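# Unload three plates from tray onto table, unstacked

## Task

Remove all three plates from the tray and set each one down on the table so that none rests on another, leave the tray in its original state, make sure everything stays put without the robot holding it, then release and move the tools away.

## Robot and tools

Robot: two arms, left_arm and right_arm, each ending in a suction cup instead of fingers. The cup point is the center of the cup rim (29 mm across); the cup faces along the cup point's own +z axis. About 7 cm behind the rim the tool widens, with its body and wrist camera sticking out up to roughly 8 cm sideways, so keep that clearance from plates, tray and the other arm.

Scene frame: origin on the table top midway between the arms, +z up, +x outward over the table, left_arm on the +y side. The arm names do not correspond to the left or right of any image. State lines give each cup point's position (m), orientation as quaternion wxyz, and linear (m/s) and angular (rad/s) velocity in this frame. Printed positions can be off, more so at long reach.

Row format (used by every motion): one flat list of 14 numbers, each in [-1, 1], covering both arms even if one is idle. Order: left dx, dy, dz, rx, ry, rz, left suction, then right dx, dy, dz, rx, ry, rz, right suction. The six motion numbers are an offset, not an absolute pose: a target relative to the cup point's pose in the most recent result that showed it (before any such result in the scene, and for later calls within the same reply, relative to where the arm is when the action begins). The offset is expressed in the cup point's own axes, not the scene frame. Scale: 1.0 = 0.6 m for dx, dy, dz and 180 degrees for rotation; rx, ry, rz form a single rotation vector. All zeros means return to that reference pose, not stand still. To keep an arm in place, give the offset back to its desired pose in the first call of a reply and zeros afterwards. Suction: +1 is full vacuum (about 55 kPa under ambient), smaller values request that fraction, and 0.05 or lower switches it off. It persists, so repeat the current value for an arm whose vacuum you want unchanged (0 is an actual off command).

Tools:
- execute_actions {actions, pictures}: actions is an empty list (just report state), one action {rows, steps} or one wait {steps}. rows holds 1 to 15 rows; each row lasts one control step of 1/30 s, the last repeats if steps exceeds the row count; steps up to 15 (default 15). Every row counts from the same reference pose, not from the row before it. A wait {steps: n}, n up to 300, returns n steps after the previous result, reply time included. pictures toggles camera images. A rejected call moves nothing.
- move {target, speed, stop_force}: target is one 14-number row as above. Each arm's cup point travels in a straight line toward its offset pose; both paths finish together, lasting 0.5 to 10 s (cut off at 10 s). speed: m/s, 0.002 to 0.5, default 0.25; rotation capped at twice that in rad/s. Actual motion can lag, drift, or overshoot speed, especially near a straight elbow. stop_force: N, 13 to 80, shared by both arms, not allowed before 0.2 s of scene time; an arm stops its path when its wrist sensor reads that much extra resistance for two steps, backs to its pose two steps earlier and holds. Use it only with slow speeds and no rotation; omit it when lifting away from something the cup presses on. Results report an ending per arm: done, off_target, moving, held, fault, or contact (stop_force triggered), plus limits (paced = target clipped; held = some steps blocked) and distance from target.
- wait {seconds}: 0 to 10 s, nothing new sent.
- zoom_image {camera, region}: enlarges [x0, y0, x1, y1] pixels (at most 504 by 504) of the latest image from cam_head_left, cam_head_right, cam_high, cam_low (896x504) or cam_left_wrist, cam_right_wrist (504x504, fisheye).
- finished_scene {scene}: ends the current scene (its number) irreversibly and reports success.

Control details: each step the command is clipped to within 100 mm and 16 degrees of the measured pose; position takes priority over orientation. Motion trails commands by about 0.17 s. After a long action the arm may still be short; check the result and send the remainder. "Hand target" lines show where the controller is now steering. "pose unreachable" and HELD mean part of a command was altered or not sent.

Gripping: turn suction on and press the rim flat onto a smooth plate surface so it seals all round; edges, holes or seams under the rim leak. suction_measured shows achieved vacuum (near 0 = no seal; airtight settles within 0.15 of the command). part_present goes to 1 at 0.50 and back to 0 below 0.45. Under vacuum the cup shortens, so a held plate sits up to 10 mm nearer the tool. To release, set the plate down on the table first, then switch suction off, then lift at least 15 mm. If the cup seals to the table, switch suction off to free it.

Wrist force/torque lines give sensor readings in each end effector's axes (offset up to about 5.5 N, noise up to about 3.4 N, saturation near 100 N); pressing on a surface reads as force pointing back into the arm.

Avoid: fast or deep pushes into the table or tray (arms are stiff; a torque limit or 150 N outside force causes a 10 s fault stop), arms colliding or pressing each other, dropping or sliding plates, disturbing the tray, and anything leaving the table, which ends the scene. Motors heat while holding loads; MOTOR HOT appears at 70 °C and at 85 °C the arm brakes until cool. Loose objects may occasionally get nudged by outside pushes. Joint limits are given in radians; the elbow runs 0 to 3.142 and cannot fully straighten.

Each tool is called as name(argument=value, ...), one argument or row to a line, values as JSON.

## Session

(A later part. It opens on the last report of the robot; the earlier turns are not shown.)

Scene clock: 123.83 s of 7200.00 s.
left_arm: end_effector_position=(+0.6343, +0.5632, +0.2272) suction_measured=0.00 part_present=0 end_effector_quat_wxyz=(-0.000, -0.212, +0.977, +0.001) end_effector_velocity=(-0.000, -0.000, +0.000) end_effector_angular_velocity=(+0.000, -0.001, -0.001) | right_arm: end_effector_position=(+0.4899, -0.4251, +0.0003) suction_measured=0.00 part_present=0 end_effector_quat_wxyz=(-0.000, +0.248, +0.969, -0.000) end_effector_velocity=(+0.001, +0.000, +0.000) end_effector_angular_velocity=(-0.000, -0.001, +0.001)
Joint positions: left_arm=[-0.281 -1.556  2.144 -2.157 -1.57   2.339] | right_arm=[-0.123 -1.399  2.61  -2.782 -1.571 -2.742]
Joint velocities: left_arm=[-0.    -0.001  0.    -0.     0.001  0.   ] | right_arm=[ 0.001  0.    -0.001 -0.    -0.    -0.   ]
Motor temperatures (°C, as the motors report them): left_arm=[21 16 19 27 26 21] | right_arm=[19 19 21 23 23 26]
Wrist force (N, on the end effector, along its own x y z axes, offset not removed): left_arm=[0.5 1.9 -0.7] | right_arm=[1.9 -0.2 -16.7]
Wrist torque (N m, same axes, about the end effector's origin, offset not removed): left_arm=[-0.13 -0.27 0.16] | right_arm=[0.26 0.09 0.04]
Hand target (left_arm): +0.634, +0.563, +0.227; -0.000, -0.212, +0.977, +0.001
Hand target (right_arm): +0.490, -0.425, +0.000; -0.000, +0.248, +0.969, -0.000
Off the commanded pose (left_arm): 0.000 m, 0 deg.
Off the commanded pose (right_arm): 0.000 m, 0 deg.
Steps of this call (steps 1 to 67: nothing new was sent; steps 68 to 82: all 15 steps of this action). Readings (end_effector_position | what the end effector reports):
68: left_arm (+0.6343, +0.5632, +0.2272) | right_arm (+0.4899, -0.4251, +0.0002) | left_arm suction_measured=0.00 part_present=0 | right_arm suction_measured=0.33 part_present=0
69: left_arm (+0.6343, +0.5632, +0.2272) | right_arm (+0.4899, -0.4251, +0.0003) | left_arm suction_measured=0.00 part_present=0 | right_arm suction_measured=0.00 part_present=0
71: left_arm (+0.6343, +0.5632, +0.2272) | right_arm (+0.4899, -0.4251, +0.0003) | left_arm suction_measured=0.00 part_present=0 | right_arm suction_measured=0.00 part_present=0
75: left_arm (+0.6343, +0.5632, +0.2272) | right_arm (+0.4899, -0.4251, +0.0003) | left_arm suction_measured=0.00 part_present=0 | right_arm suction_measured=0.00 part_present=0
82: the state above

move(
  target=[0, 0, 0, 0, 0, 0, 0, 0, 0, -0.125, 0, 0, 0, 0],
  speed=0.15,
)

move(
  target=[0, 0, 0, 0, 0, 0, 0, 0.052, 0.4665, 0, 0, 0, 0, 0],
  speed=0.3,
)

move(
  target=[0, 0, 0, 0, 0, 0, 0, 0, 0, 0.088, 0, 0, 0, 0],
  speed=0.1,
)

Scene clock: 140.47 s of 7200.00 s.
left_arm: end_effector_position=(+0.6343, +0.5632, +0.2272) suction_measured=0.00 part_present=0 end_effector_quat_wxyz=(-0.000, -0.212, +0.977, +0.001) end_effector_velocity=(-0.001, -0.000, +0.001) end_effector_angular_velocity=(-0.001, -0.000, -0.000) | right_arm: end_effector_position=(+0.4898, -0.4251, +0.0751) suction_measured=0.00 part_present=0 end_effector_quat_wxyz=(+0.000, +0.248, +0.969, -0.000) end_effector_velocity=(-0.000, -0.000, +0.002) end_effector_angular_velocity=(-0.000, +0.002, +0.002)
Joint positions: left_arm=[-0.281 -1.556  2.144 -2.157 -1.57   2.339] | right_arm=[-0.123 -1.605  2.567 -2.533 -1.571 -2.742]
Joint velocities: left_arm=[-0.    -0.002  0.001  0.    -0.001  0.   ] | right_arm=[-0.001 -0.005 -0.002  0.009 -0.001 -0.002]
Motor temperatures (°C, as the motors report them): left_arm=[21 16 19 27 26 21] | right_arm=[19 19 21 23 23 26]
Wrist force (N, on the end effector, along its own x y z axes, offset not removed): left_arm=[3.2 1.4 -0.8] | right_arm=[-2.1 1.9 0.6]
Wrist torque (N m, same axes, about the end effector's origin, offset not removed): left_arm=[-0.21 -0.63 0.17] | right_arm=[0.11 0.45 0.00]
Hand target (left_arm): +0.634, +0.563, +0.227; -0.000, -0.212, +0.977, +0.001
Hand target (right_arm): +0.490, -0.425, +0.075; +0.000, +0.248, +0.969, -0.000
Off the commanded pose (left_arm): 0.000 m, 0 deg.
Off the commanded pose (right_arm): 0.000 m, 0 deg.
After step 90, 12.63 s passed at rest.
move: done

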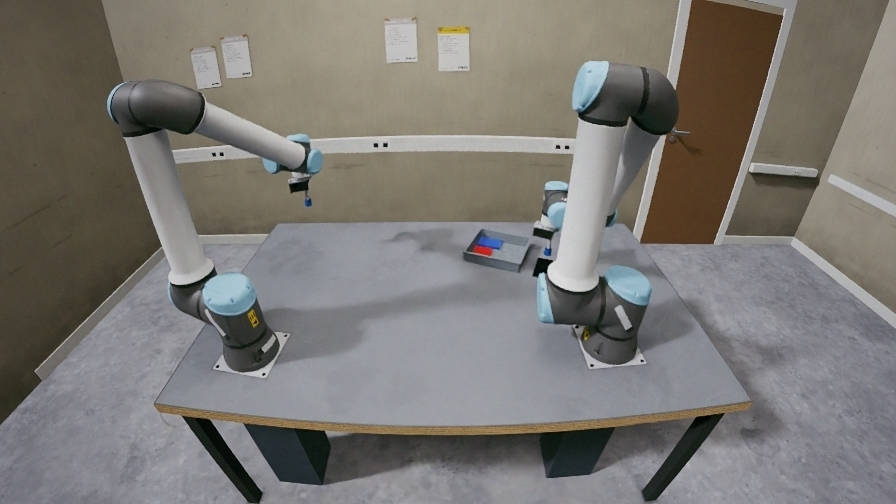

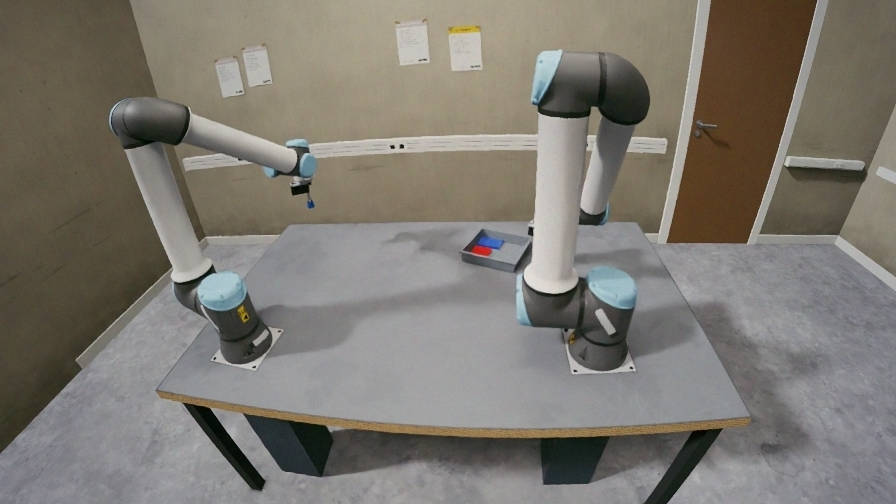

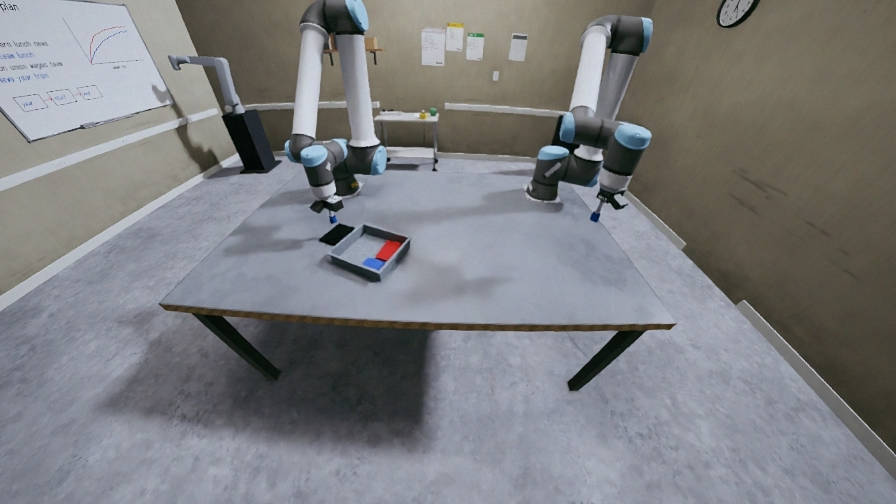

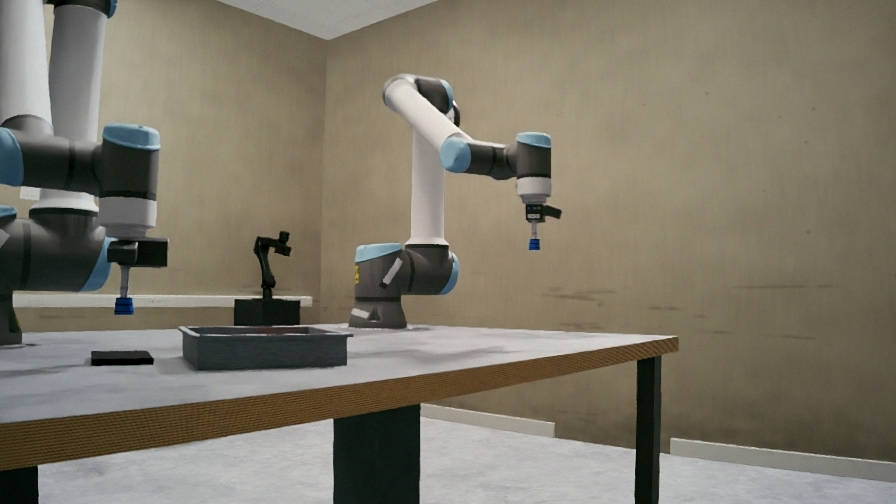

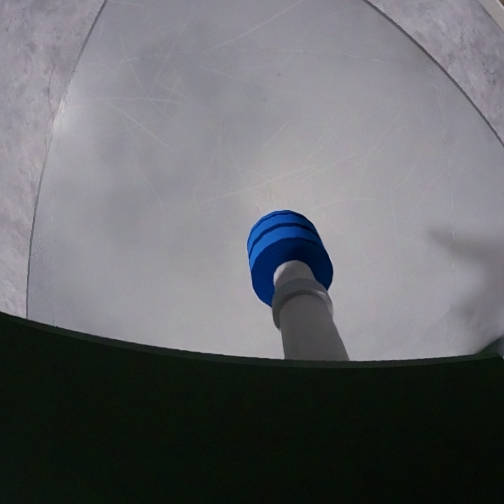

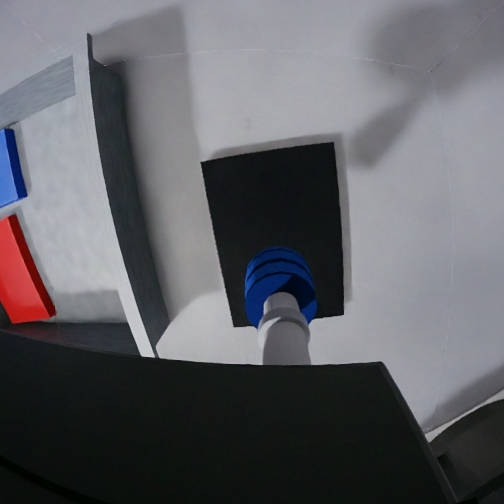

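Scene clock: 142.03 s of 7200.00 s.
left_arm: end_effector_position=(+0.6343, +0.5632, +0.2272) suction_measured=0.00 part_present=0 end_effector_quat_wxyz=(-0.000, -0.212, +0.977, +0.001) end_effector_velocity=(-0.001, -0.000, -0.001) end_effector_angular_velocity=(-0.001, +0.001, -0.001) | right_arm: end_effector_position=(+0.5973, -0.1649, +0.0753) suction_measured=0.00 part_present=0 end_effector_quat_wxyz=(+0.000, +0.248, +0.969, -0.000) end_effector_velocity=(+0.002, +0.001, +0.001) end_effector_angular_velocity=(-0.000, -0.001, -0.001)
Joint positions: left_arm=[-0.281 -1.556  2.144 -2.157 -1.57   2.339] | right_arm=[ 0.335 -1.288  2.179 -2.462 -1.571 -2.283]
Joint velocities: left_arm=[-0.     0.     0.002 -0.001 -0.001  0.   ] | right_arm=[-0.     0.001 -0.003  0.001 -0.     0.001]
Motor temperatures (°C, as the motors report them): left_arm=[21 16 19 27 26 21] | right_arm=[19 19 21 23 23 26]
Wrist force (N, on the end effector, along its own x y z axes, offset not removed): left_arm=[-0.1 1.9 -1.8] | right_arm=[0.8 1.3 0.2]
Wrist torque (N m, same axes, about the end effector's origin, offset not removed): left_arm=[-0.13 -0.20 0.21] | right_arm=[-0.05 -0.07 0.12]
Hand target (left_arm): +0.634, +0.563, +0.227; -0.000, -0.212, +0.977, +0.001
Hand target (right_arm): +0.597, -0.165, +0.075; +0.000, +0.248, +0.969, -0.000
Off the commanded pose (left_arm): 0.000 m, 0 deg.
Off the commanded pose (right_arm): 0.000 m, 0 deg.
move: done

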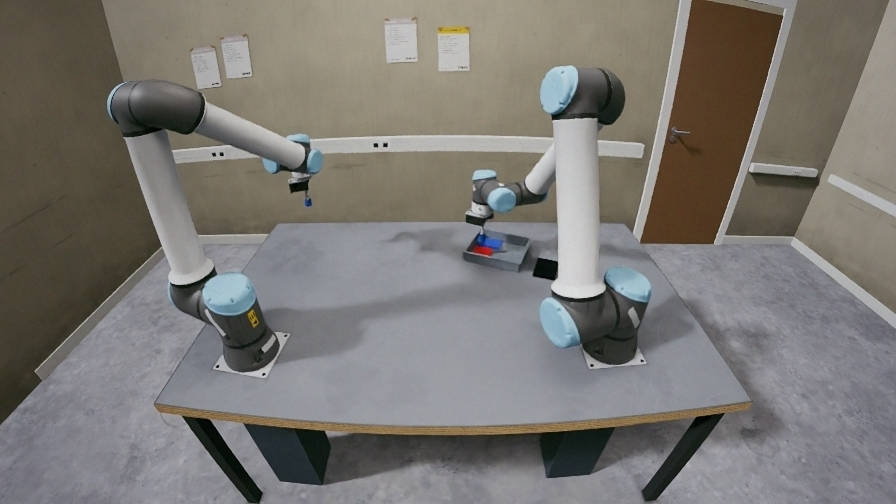

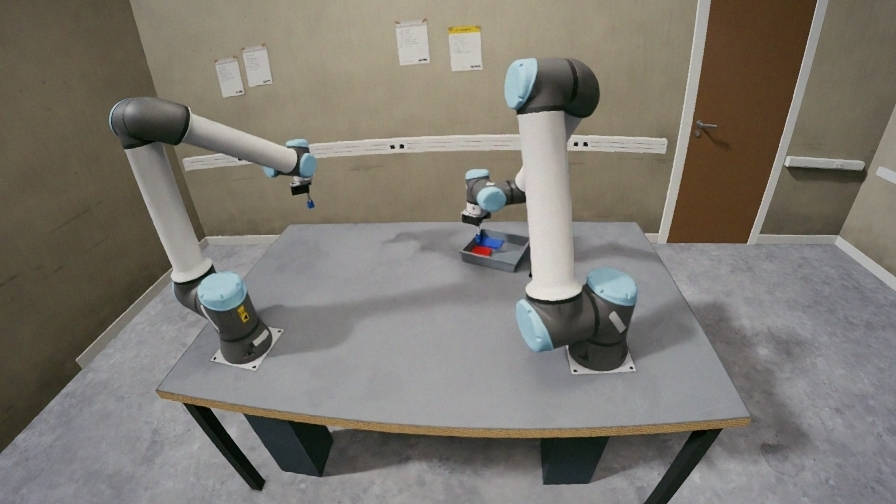

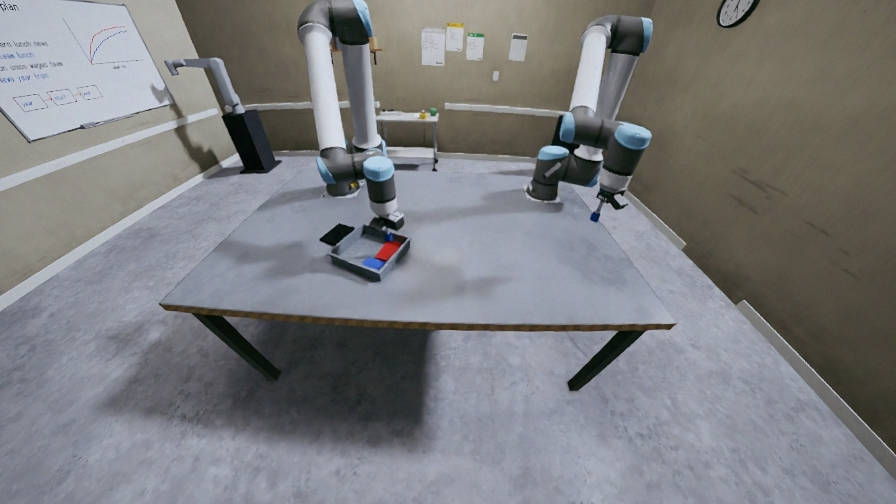

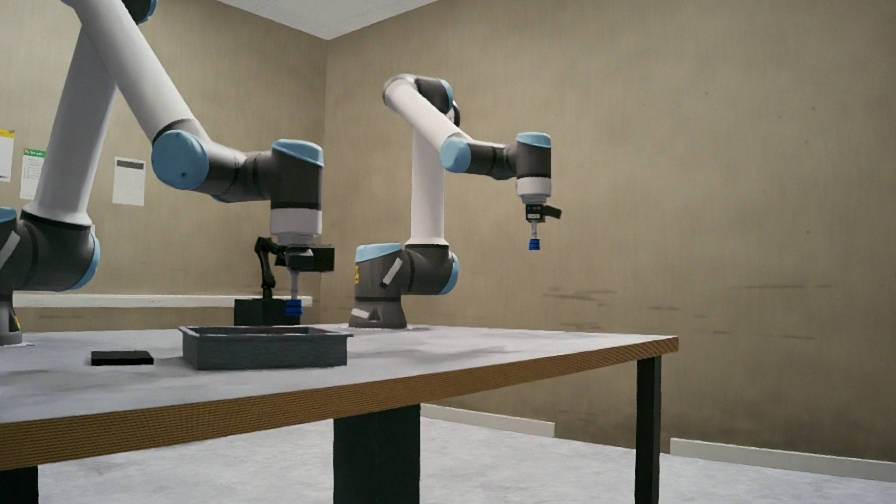

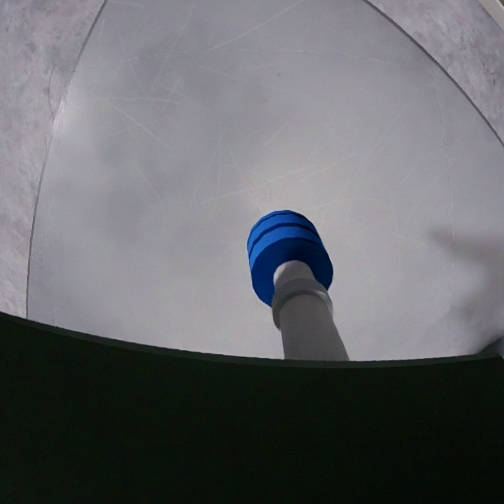

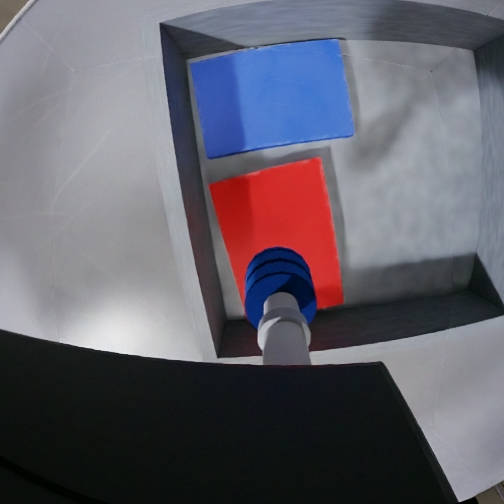

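Scene clock: 143.03 s of 7200.00 s.
left_arm: end_effector_position=(+0.6343, +0.5632, +0.2272) suction_measured=0.00 part_present=0 end_effector_quat_wxyz=(-0.000, -0.212, +0.977, +0.001) end_effector_velocity=(+0.001, -0.001, +0.001) end_effector_angular_velocity=(-0.001, -0.002, -0.001) | right_arm: end_effector_position=(+0.5973, -0.1650, +0.0227) suction_measured=0.00 part_present=0 end_effector_quat_wxyz=(+0.000, +0.248, +0.969, -0.000) end_effector_velocity=(-0.000, +0.001, -0.002) end_effector_angular_velocity=(+0.001, +0.001, +0.003)
Joint positions: left_arm=[-0.281 -1.556  2.144 -2.157 -1.57   2.339] | right_arm=[ 0.335 -1.202  2.201 -2.569 -1.571 -2.283]
Joint velocities: left_arm=[-0.    -0.001 -0.001 -0.    -0.     0.   ] | right_arm=[ 0.001  0.003 -0.    -0.003  0.001 -0.002]
Motor temperatures (°C, as the motors report them): left_arm=[21 16 19 27 26 21] | right_arm=[19 19 21 23 23 26]
Wrist force (N, on the end effector, along its own x y z axes, offset not removed): left_arm=[1.7 2.2 -0.8] | right_arm=[-0.1 4.6 3.1]
Wrist torque (N m, same axes, about the end effector's origin, offset not removed): left_arm=[-0.16 -0.49 0.14] | right_arm=[0.59 0.25 -0.01]
Hand target (left_arm): +0.634, +0.563, +0.227; -0.000, -0.212, +0.977, +0.001
Hand target (right_arm): +0.597, -0.165, +0.023; +0.000, +0.248, +0.969, -0.000
Off the commanded pose (left_arm): 0.000 m, 0 deg.
Off the commanded pose (right_arm): 0.000 m, 0 deg.
move: done

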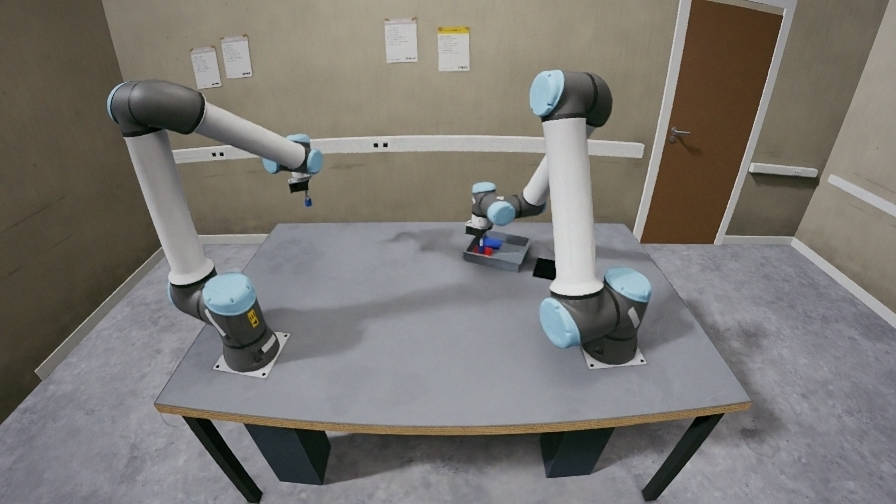

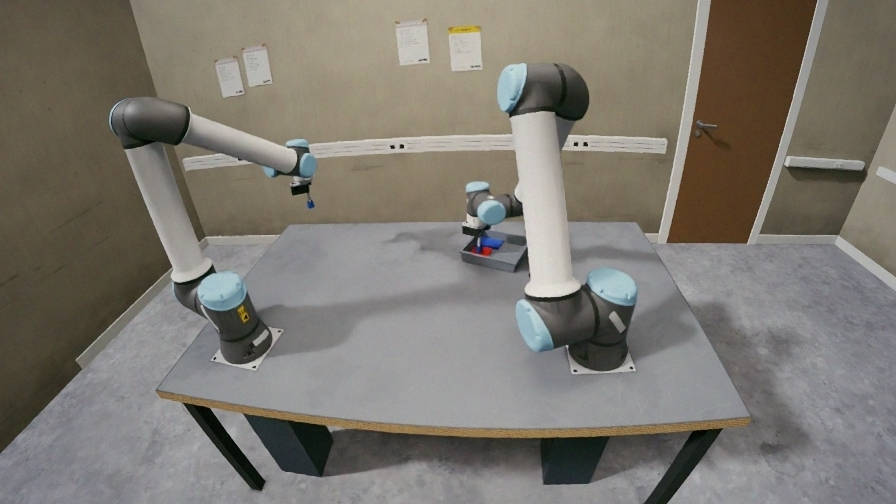

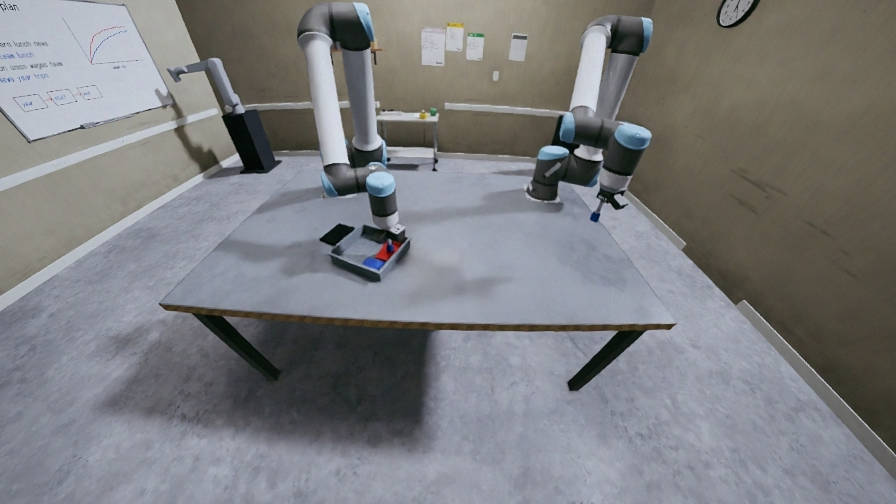

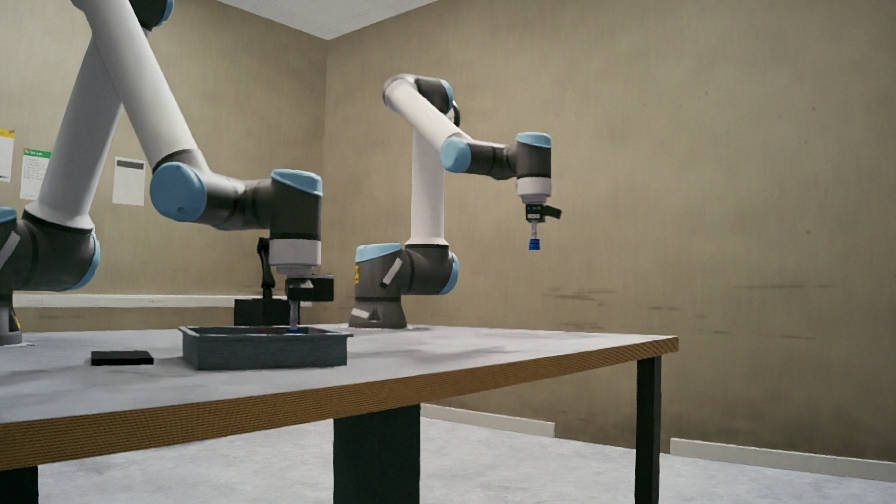

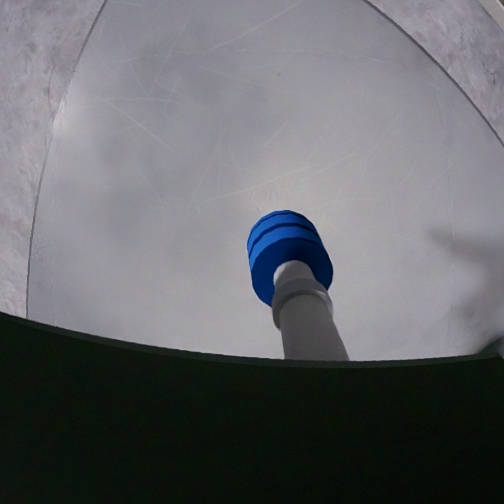

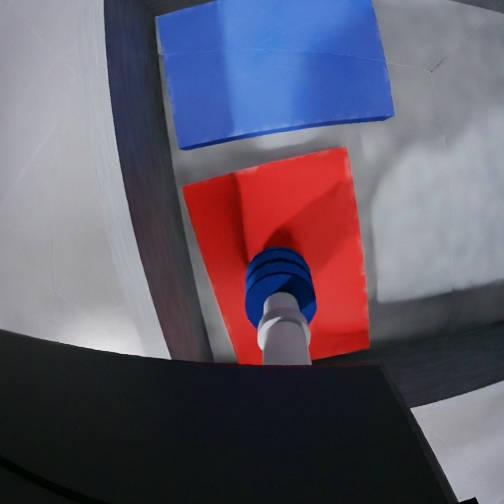

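move(
  target=[0, 0, 0, 0, 0, 0, 0, 0, -0.003, 0.027, 0, 0, 0, 0],
  speed=0.01,
  stop_force=13,
)

execute_actions(
  actions=[
    {"rows": [[0, 0, 0, 0, 0, 0, 0, 0, 0, 0, 0, 0, 0, 1]], "steps": 15},
  ],
  pictures=false,
)

Scene clock: 148.70 s of 7200.00 s.
left_arm: end_effector_position=(+0.6343, +0.5632, +0.2272) suction_measured=0.00 part_present=0 end_effector_quat_wxyz=(-0.000, -0.212, +0.977, +0.001) end_effector_velocity=(+0.000, +0.001, -0.000) end_effector_angular_velocity=(+0.002, -0.000, +0.001) | right_arm: end_effector_position=(+0.5965, -0.1665, +0.0066) suction_measured=0.00 part_present=0 end_effector_quat_wxyz=(+0.000, +0.248, +0.969, -0.000) end_effector_velocity=(+0.000, -0.000, -0.002) end_effector_angular_velocity=(-0.001, +0.000, +0.000)
Joint positions: left_arm=[-0.281 -1.556  2.144 -2.157 -1.57   2.339] | right_arm=[ 0.334 -1.176  2.208 -2.603 -1.571 -2.285]
Joint velocities: left_arm=[ 0.001  0.     0.     0.     0.002 -0.   ] | right_arm=[ 0.     0.004 -0.    -0.003 -0.001 -0.   ]
Motor temperatures (°C, as the motors report them): left_arm=[21 16 19 27 26 21] | right_arm=[19 19 21 23 23 26]
Wrist force (N, on the end effector, along its own x y z axes, offset not removed): left_arm=[0.8 3.0 -1.4] | right_arm=[-2.0 7.4 -4.6]
Wrist torque (N m, same axes, about the end effector's origin, offset not removed): left_arm=[-0.04 -0.31 0.16] | right_arm=[0.66 0.40 -0.25]
Hand target (left_arm): +0.634, +0.563, +0.227; -0.000, -0.212, +0.977, +0.001
Hand target (right_arm): +0.596, -0.167, +0.006; +0.000, +0.248, +0.969, -0.000
Off the commanded pose (left_arm): 0.000 m, 0 deg.
Off the commanded pose (right_arm): 0.000 m, 0 deg.
After step 90, 0.83 s passed at rest.
move: done

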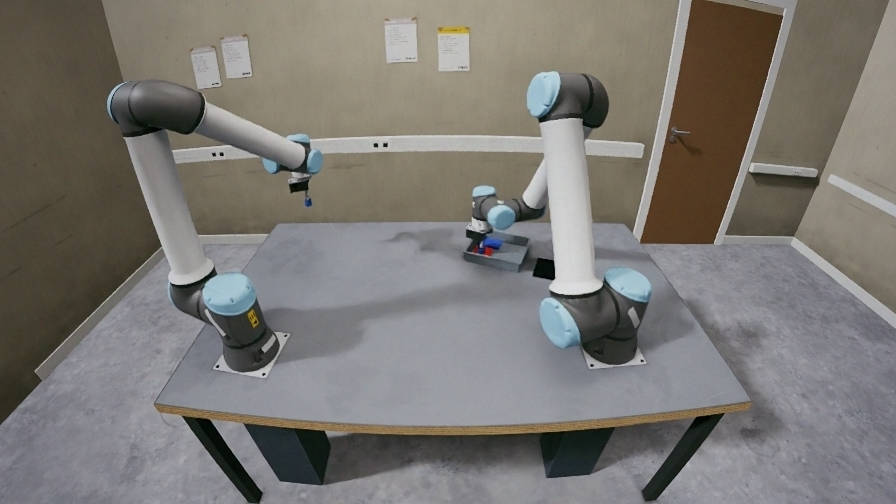

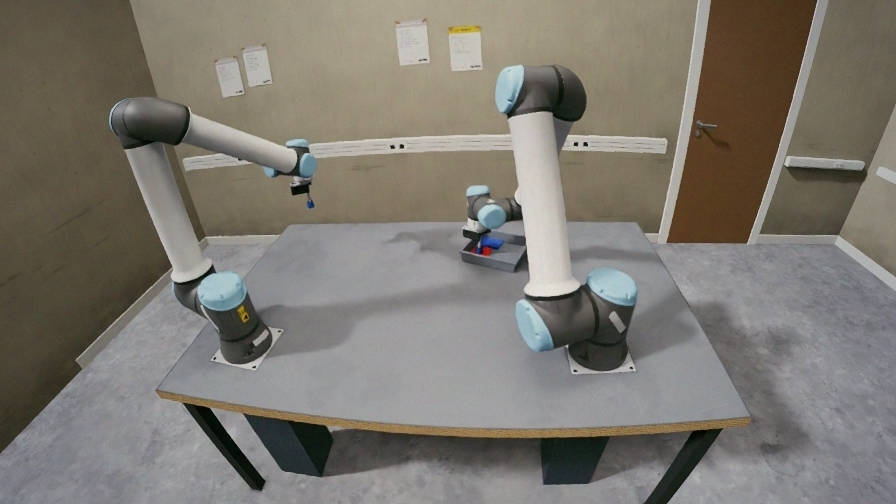

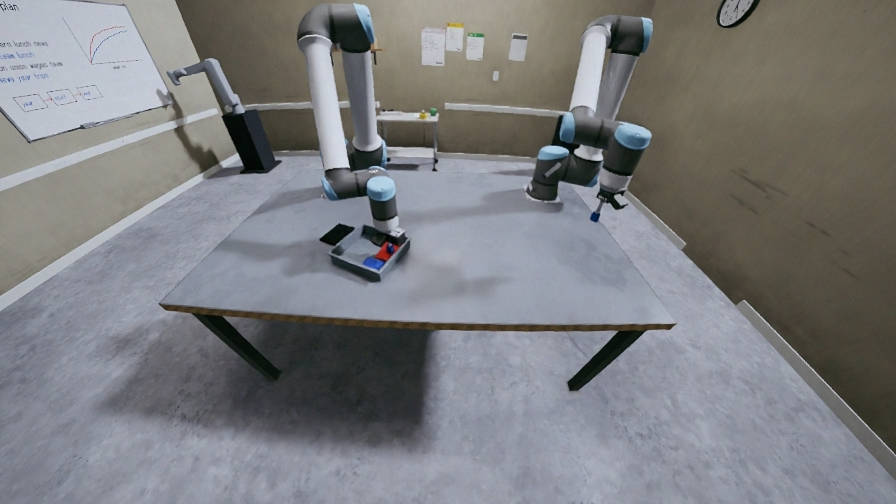

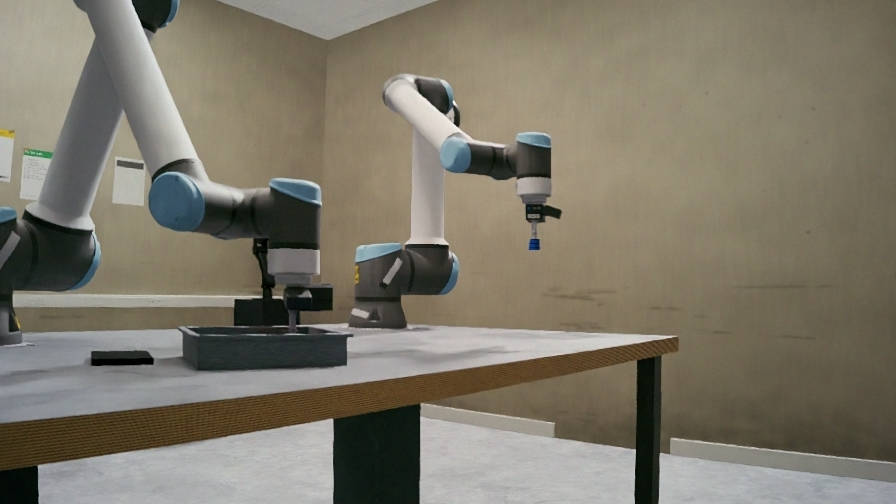

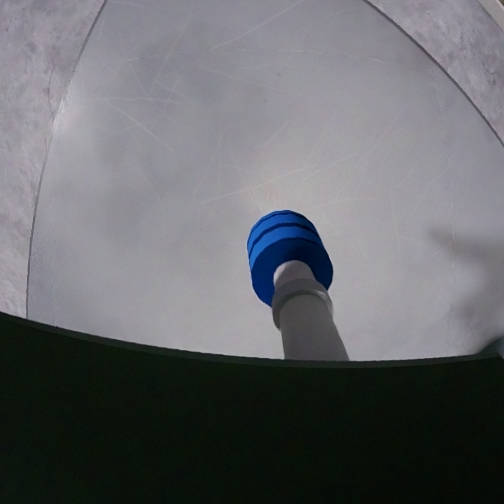

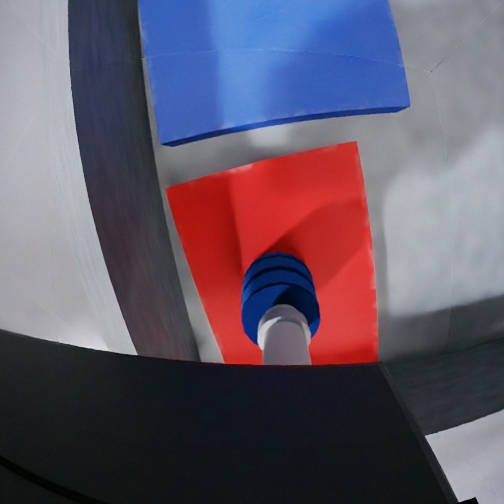

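Scene clock: 149.20 s of 7200.00 s.
left_arm: end_effector_position=(+0.6343, +0.5632, +0.2272) suction_measured=0.00 part_present=0 end_effector_quat_wxyz=(-0.000, -0.212, +0.977, +0.001) end_effector_velocity=(-0.001, +0.001, -0.001) end_effector_angular_velocity=(+0.002, +0.000, -0.000) | right_arm: end_effector_position=(+0.5965, -0.1665, +0.0066) suction_measured=0.81 part_present=1 end_effector_quat_wxyz=(+0.000, +0.248, +0.969, -0.000) end_effector_velocity=(+0.000, +0.001, +0.001) end_effector_angular_velocity=(+0.001, -0.001, -0.000)
Joint positions: left_arm=[-0.281 -1.556  2.144 -2.157 -1.57   2.339] | right_arm=[ 0.334 -1.176  2.208 -2.603 -1.571 -2.285]
Joint velocities: left_arm=[ 0.    -0.     0.001 -0.     0.001  0.   ] | right_arm=[ 0.001 -0.    -0.001  0.     0.001  0.001]
Motor temperatures (°C, as the motors report them): left_arm=[21 16 19 27 26 21] | right_arm=[19 19 21 23 23 26]
Wrist force (N, on the end effector, along its own x y z axes, offset not removed): left_arm=[0.5 -0.3 -2.3] | right_arm=[-2.4 1.9 0.7]
Wrist torque (N m, same axes, about the end effector's origin, offset not removed): left_arm=[-0.37 -0.30 0.22] | right_arm=[0.22 0.33 0.34]
Hand target (left_arm): +0.634, +0.563, +0.227; -0.000, -0.212, +0.977, +0.001
Hand target (right_arm): +0.596, -0.167, +0.007; +0.000, +0.248, +0.969, -0.000
Off the commanded pose (left_arm): 0.000 m, 0 deg.
Off the commanded pose (right_arm): 0.000 m, 0 deg.
Steps of this call (steps 1 to 15: all 15 steps of this action). Readings (end_effector_position | what the end effector reports):
1: left_arm (+0.6343, +0.5632, +0.2272) | right_arm (+0.5965, -0.1665, +0.0066) | left_arm suction_measured=0.00 part_present=0 | right_arm suction_measured=0.05 part_present=0
2: left_arm (+0.6343, +0.5632, +0.2272) | right_arm (+0.5965, -0.1665, +0.0066) | left_arm suction_measured=0.00 part_present=0 | right_arm suction_measured=0.15 part_present=0
4: left_arm (+0.6343, +0.5632, +0.2272) | right_arm (+0.5965, -0.1665, +0.0066) | left_arm suction_measured=0.00 part_present=0 | right_arm suction_measured=0.33 part_present=0
8: left_arm (+0.6343, +0.5632, +0.2272) | right_arm (+0.5965, -0.1665, +0.0066) | left_arm suction_measured=0.00 part_present=0 | right_arm suction_measured=0.53 part_present=1
15: the state above

move(
  target=[0, 0, 0, 0, 0, 0, 0, -0.006, -0.013, -0.13, 0, 0, 0, 1],
  speed=0.1,
)

move(
  target=[0, 0, 0, 0, 0, 0, 0, 0.3, 0, 0, 0, 0, 0, 1],
  speed=0.2,
)

Scene clock: 153.30 s of 7200.00 s.
left_arm: end_effector_position=(+0.6343, +0.5632, +0.2272) suction_measured=0.00 part_present=0 end_effector_quat_wxyz=(-0.000, -0.212, +0.977, +0.001) end_effector_velocity=(+0.000, +0.000, -0.000) end_effector_angular_velocity=(+0.002, -0.000, -0.001) | right_arm: end_effector_position=(+0.5958, -0.1751, +0.0844) suction_measured=0.98 part_present=1 end_effector_quat_wxyz=(+0.000, +0.248, +0.969, -0.000) end_effector_velocity=(-0.000, +0.000, +0.002) end_effector_angular_velocity=(+0.000, +0.001, +0.001)
Joint positions: left_arm=[-0.281 -1.556  2.144 -2.157 -1.57   2.339] | right_arm=[ 0.321 -1.311  2.188 -2.448 -1.571 -2.297]
Joint velocities: left_arm=[-0.     0.001 -0.     0.     0.002  0.   ] | right_arm=[ 0.    -0.003 -0.001  0.005  0.001 -0.   ]
Motor temperatures (°C, as the motors report them): left_arm=[21 16 19 27 26 21] | right_arm=[19 19 21 23 23 26]
Wrist force (N, on the end effector, along its own x y z axes, offset not removed): left_arm=[1.0 3.0 -1.9] | right_arm=[-3.0 1.9 3.8]
Wrist torque (N m, same axes, about the end effector's origin, offset not removed): left_arm=[-0.03 -0.38 0.16] | right_arm=[0.14 0.40 0.11]
Hand target (left_arm): +0.634, +0.563, +0.227; -0.000, -0.212, +0.977, +0.001
Hand target (right_arm): +0.596, -0.175, +0.085; +0.000, +0.248, +0.969, -0.000
Off the commanded pose (left_arm): 0.000 m, 0 deg.
Off the commanded pose (right_arm): 0.000 m, 0 deg.
move: done

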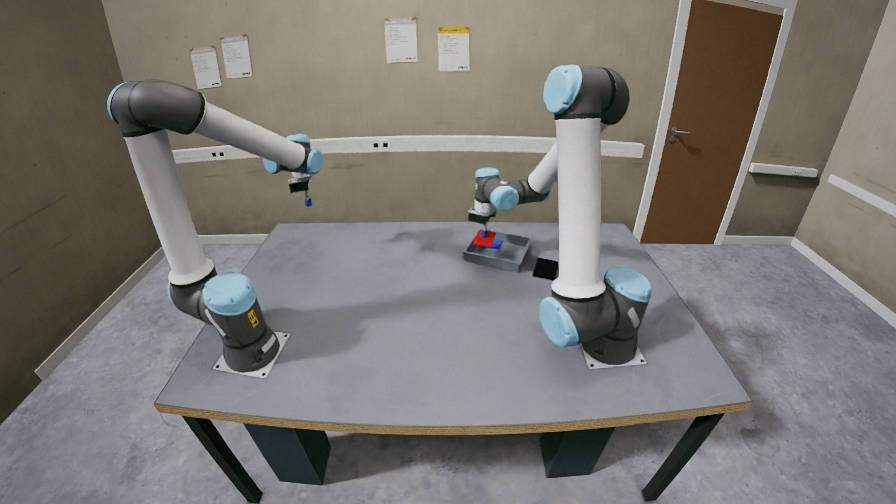

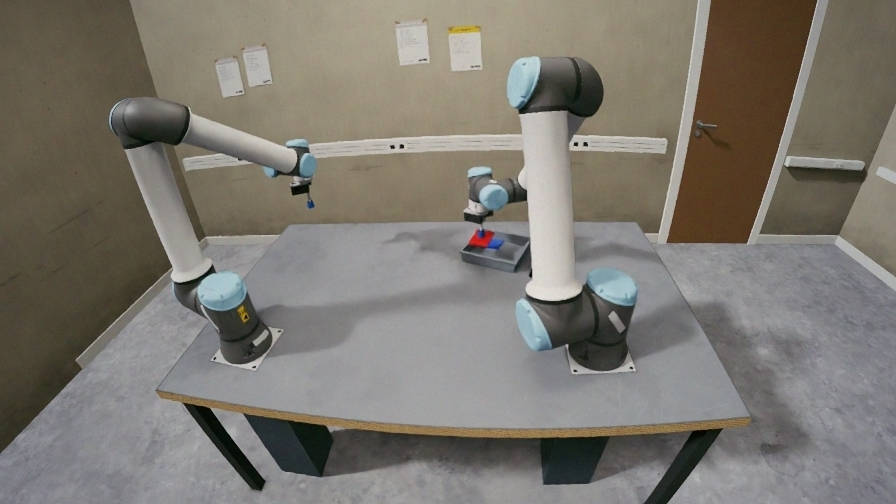

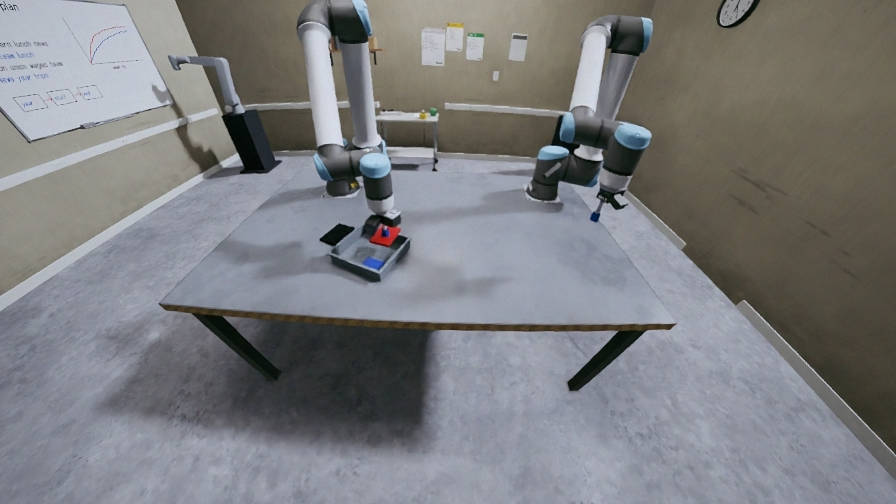

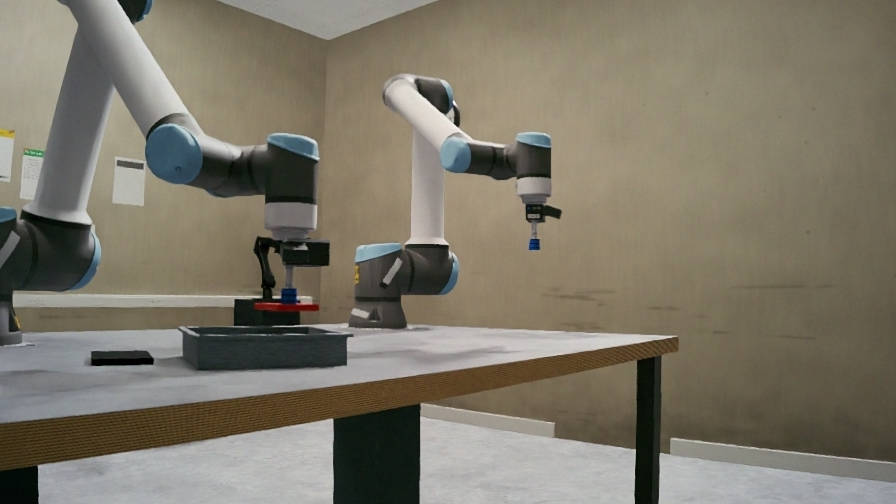

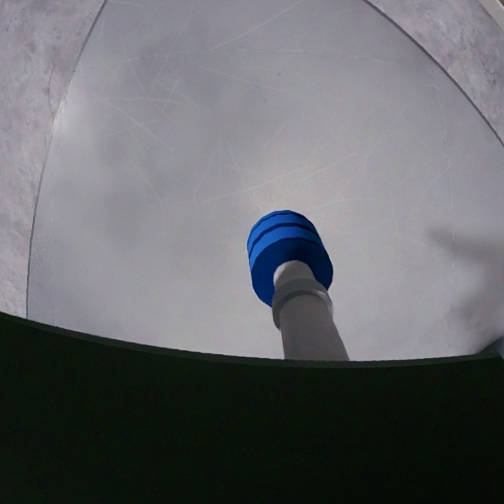

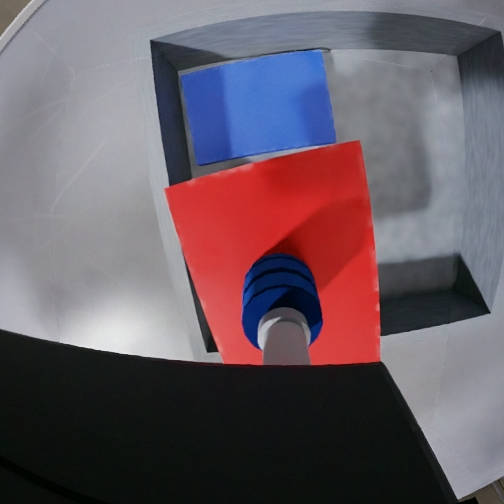

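Scene clock: 154.77 s of 7200.00 s.
left_arm: end_effector_position=(+0.6343, +0.5632, +0.2272) suction_measured=0.00 part_present=0 end_effector_quat_wxyz=(-0.000, -0.212, +0.977, +0.001) end_effector_velocity=(+0.001, -0.000, +0.002) end_effector_angular_velocity=(-0.003, -0.005, +0.000) | right_arm: end_effector_position=(+0.4382, -0.0885, +0.0843) suction_measured=0.99 part_present=1 end_effector_quat_wxyz=(+0.000, +0.248, +0.969, -0.000) end_effector_velocity=(-0.002, +0.001, +0.000) end_effector_angular_velocity=(+0.001, +0.001, -0.002)
Joint positions: left_arm=[-0.281 -1.556  2.144 -2.157 -1.57   2.339] | right_arm=[ 0.564 -1.39   2.297 -2.477 -1.571 -2.055]
Joint velocities: left_arm=[ 0.    -0.002 -0.001 -0.003 -0.001 -0.   ] | right_arm=[ 0.002 -0.001  0.001  0.     0.001  0.004]
Motor temperatures (°C, as the motors report them): left_arm=[21 16 19 27 26 21] | right_arm=[19 19 21 23 23 26]
Wrist force (N, on the end effector, along its own x y z axes, offset not removed): left_arm=[-0.3 0.4 0.1] | right_arm=[-0.9 3.9 1.1]
Wrist torque (N m, same axes, about the end effector's origin, offset not removed): left_arm=[-0.32 -0.20 0.23] | right_arm=[0.37 0.17 -0.01]
Hand target (left_arm): +0.634, +0.563, +0.227; -0.000, -0.212, +0.977, +0.001
Hand target (right_arm): +0.438, -0.088, +0.084; +0.000, +0.248, +0.969, -0.000
Off the commanded pose (left_arm): 0.000 m, 0 deg.
Off the commanded pose (right_arm): 0.000 m, 0 deg.
move: done

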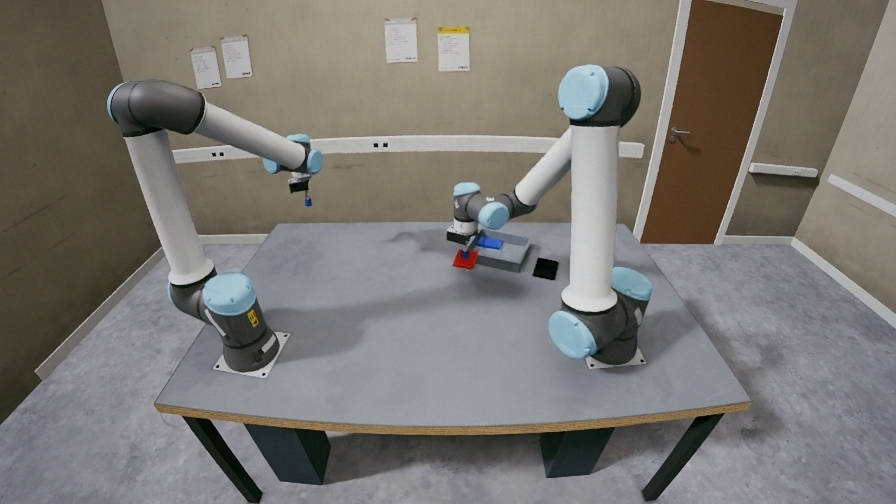

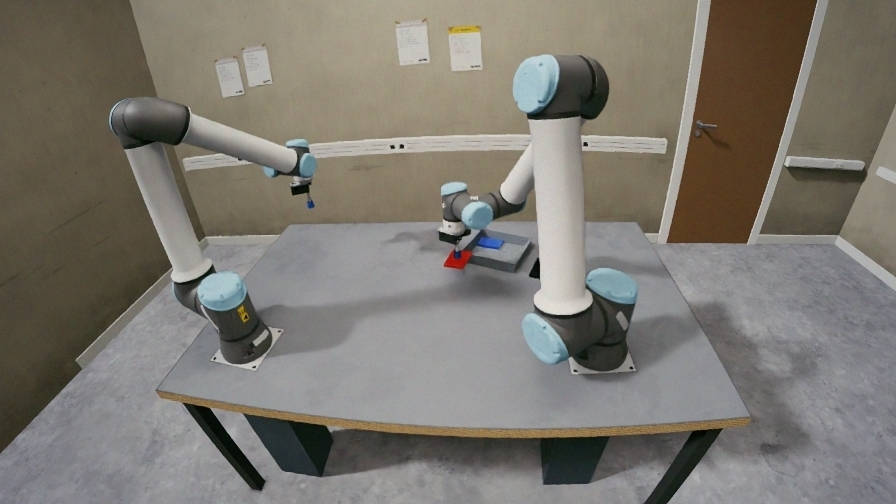

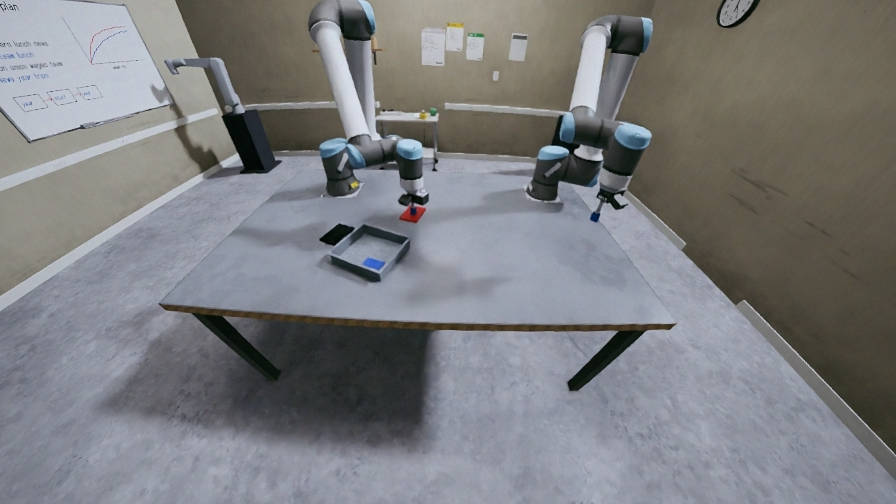

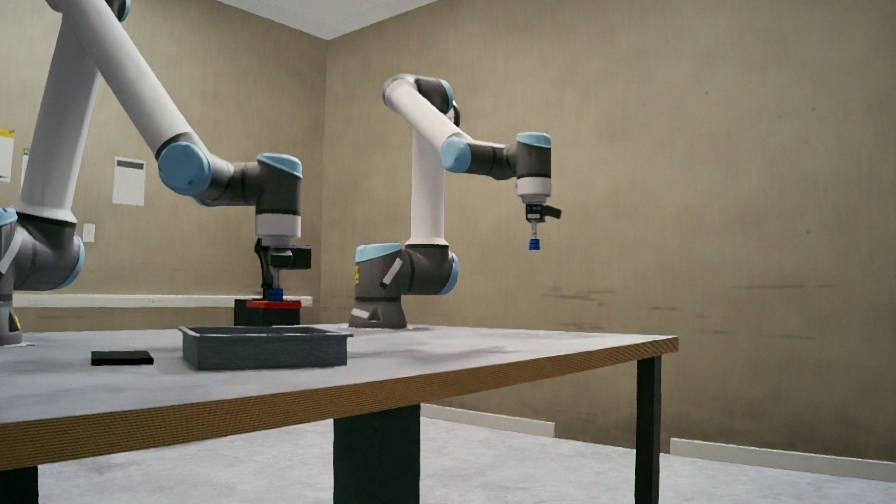

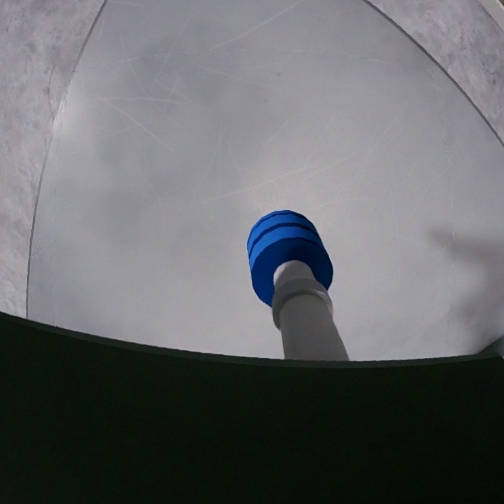

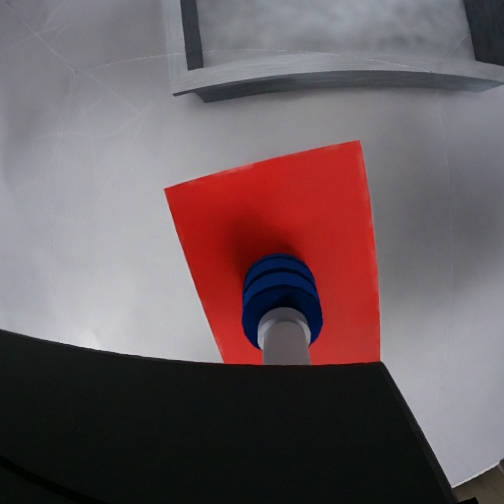

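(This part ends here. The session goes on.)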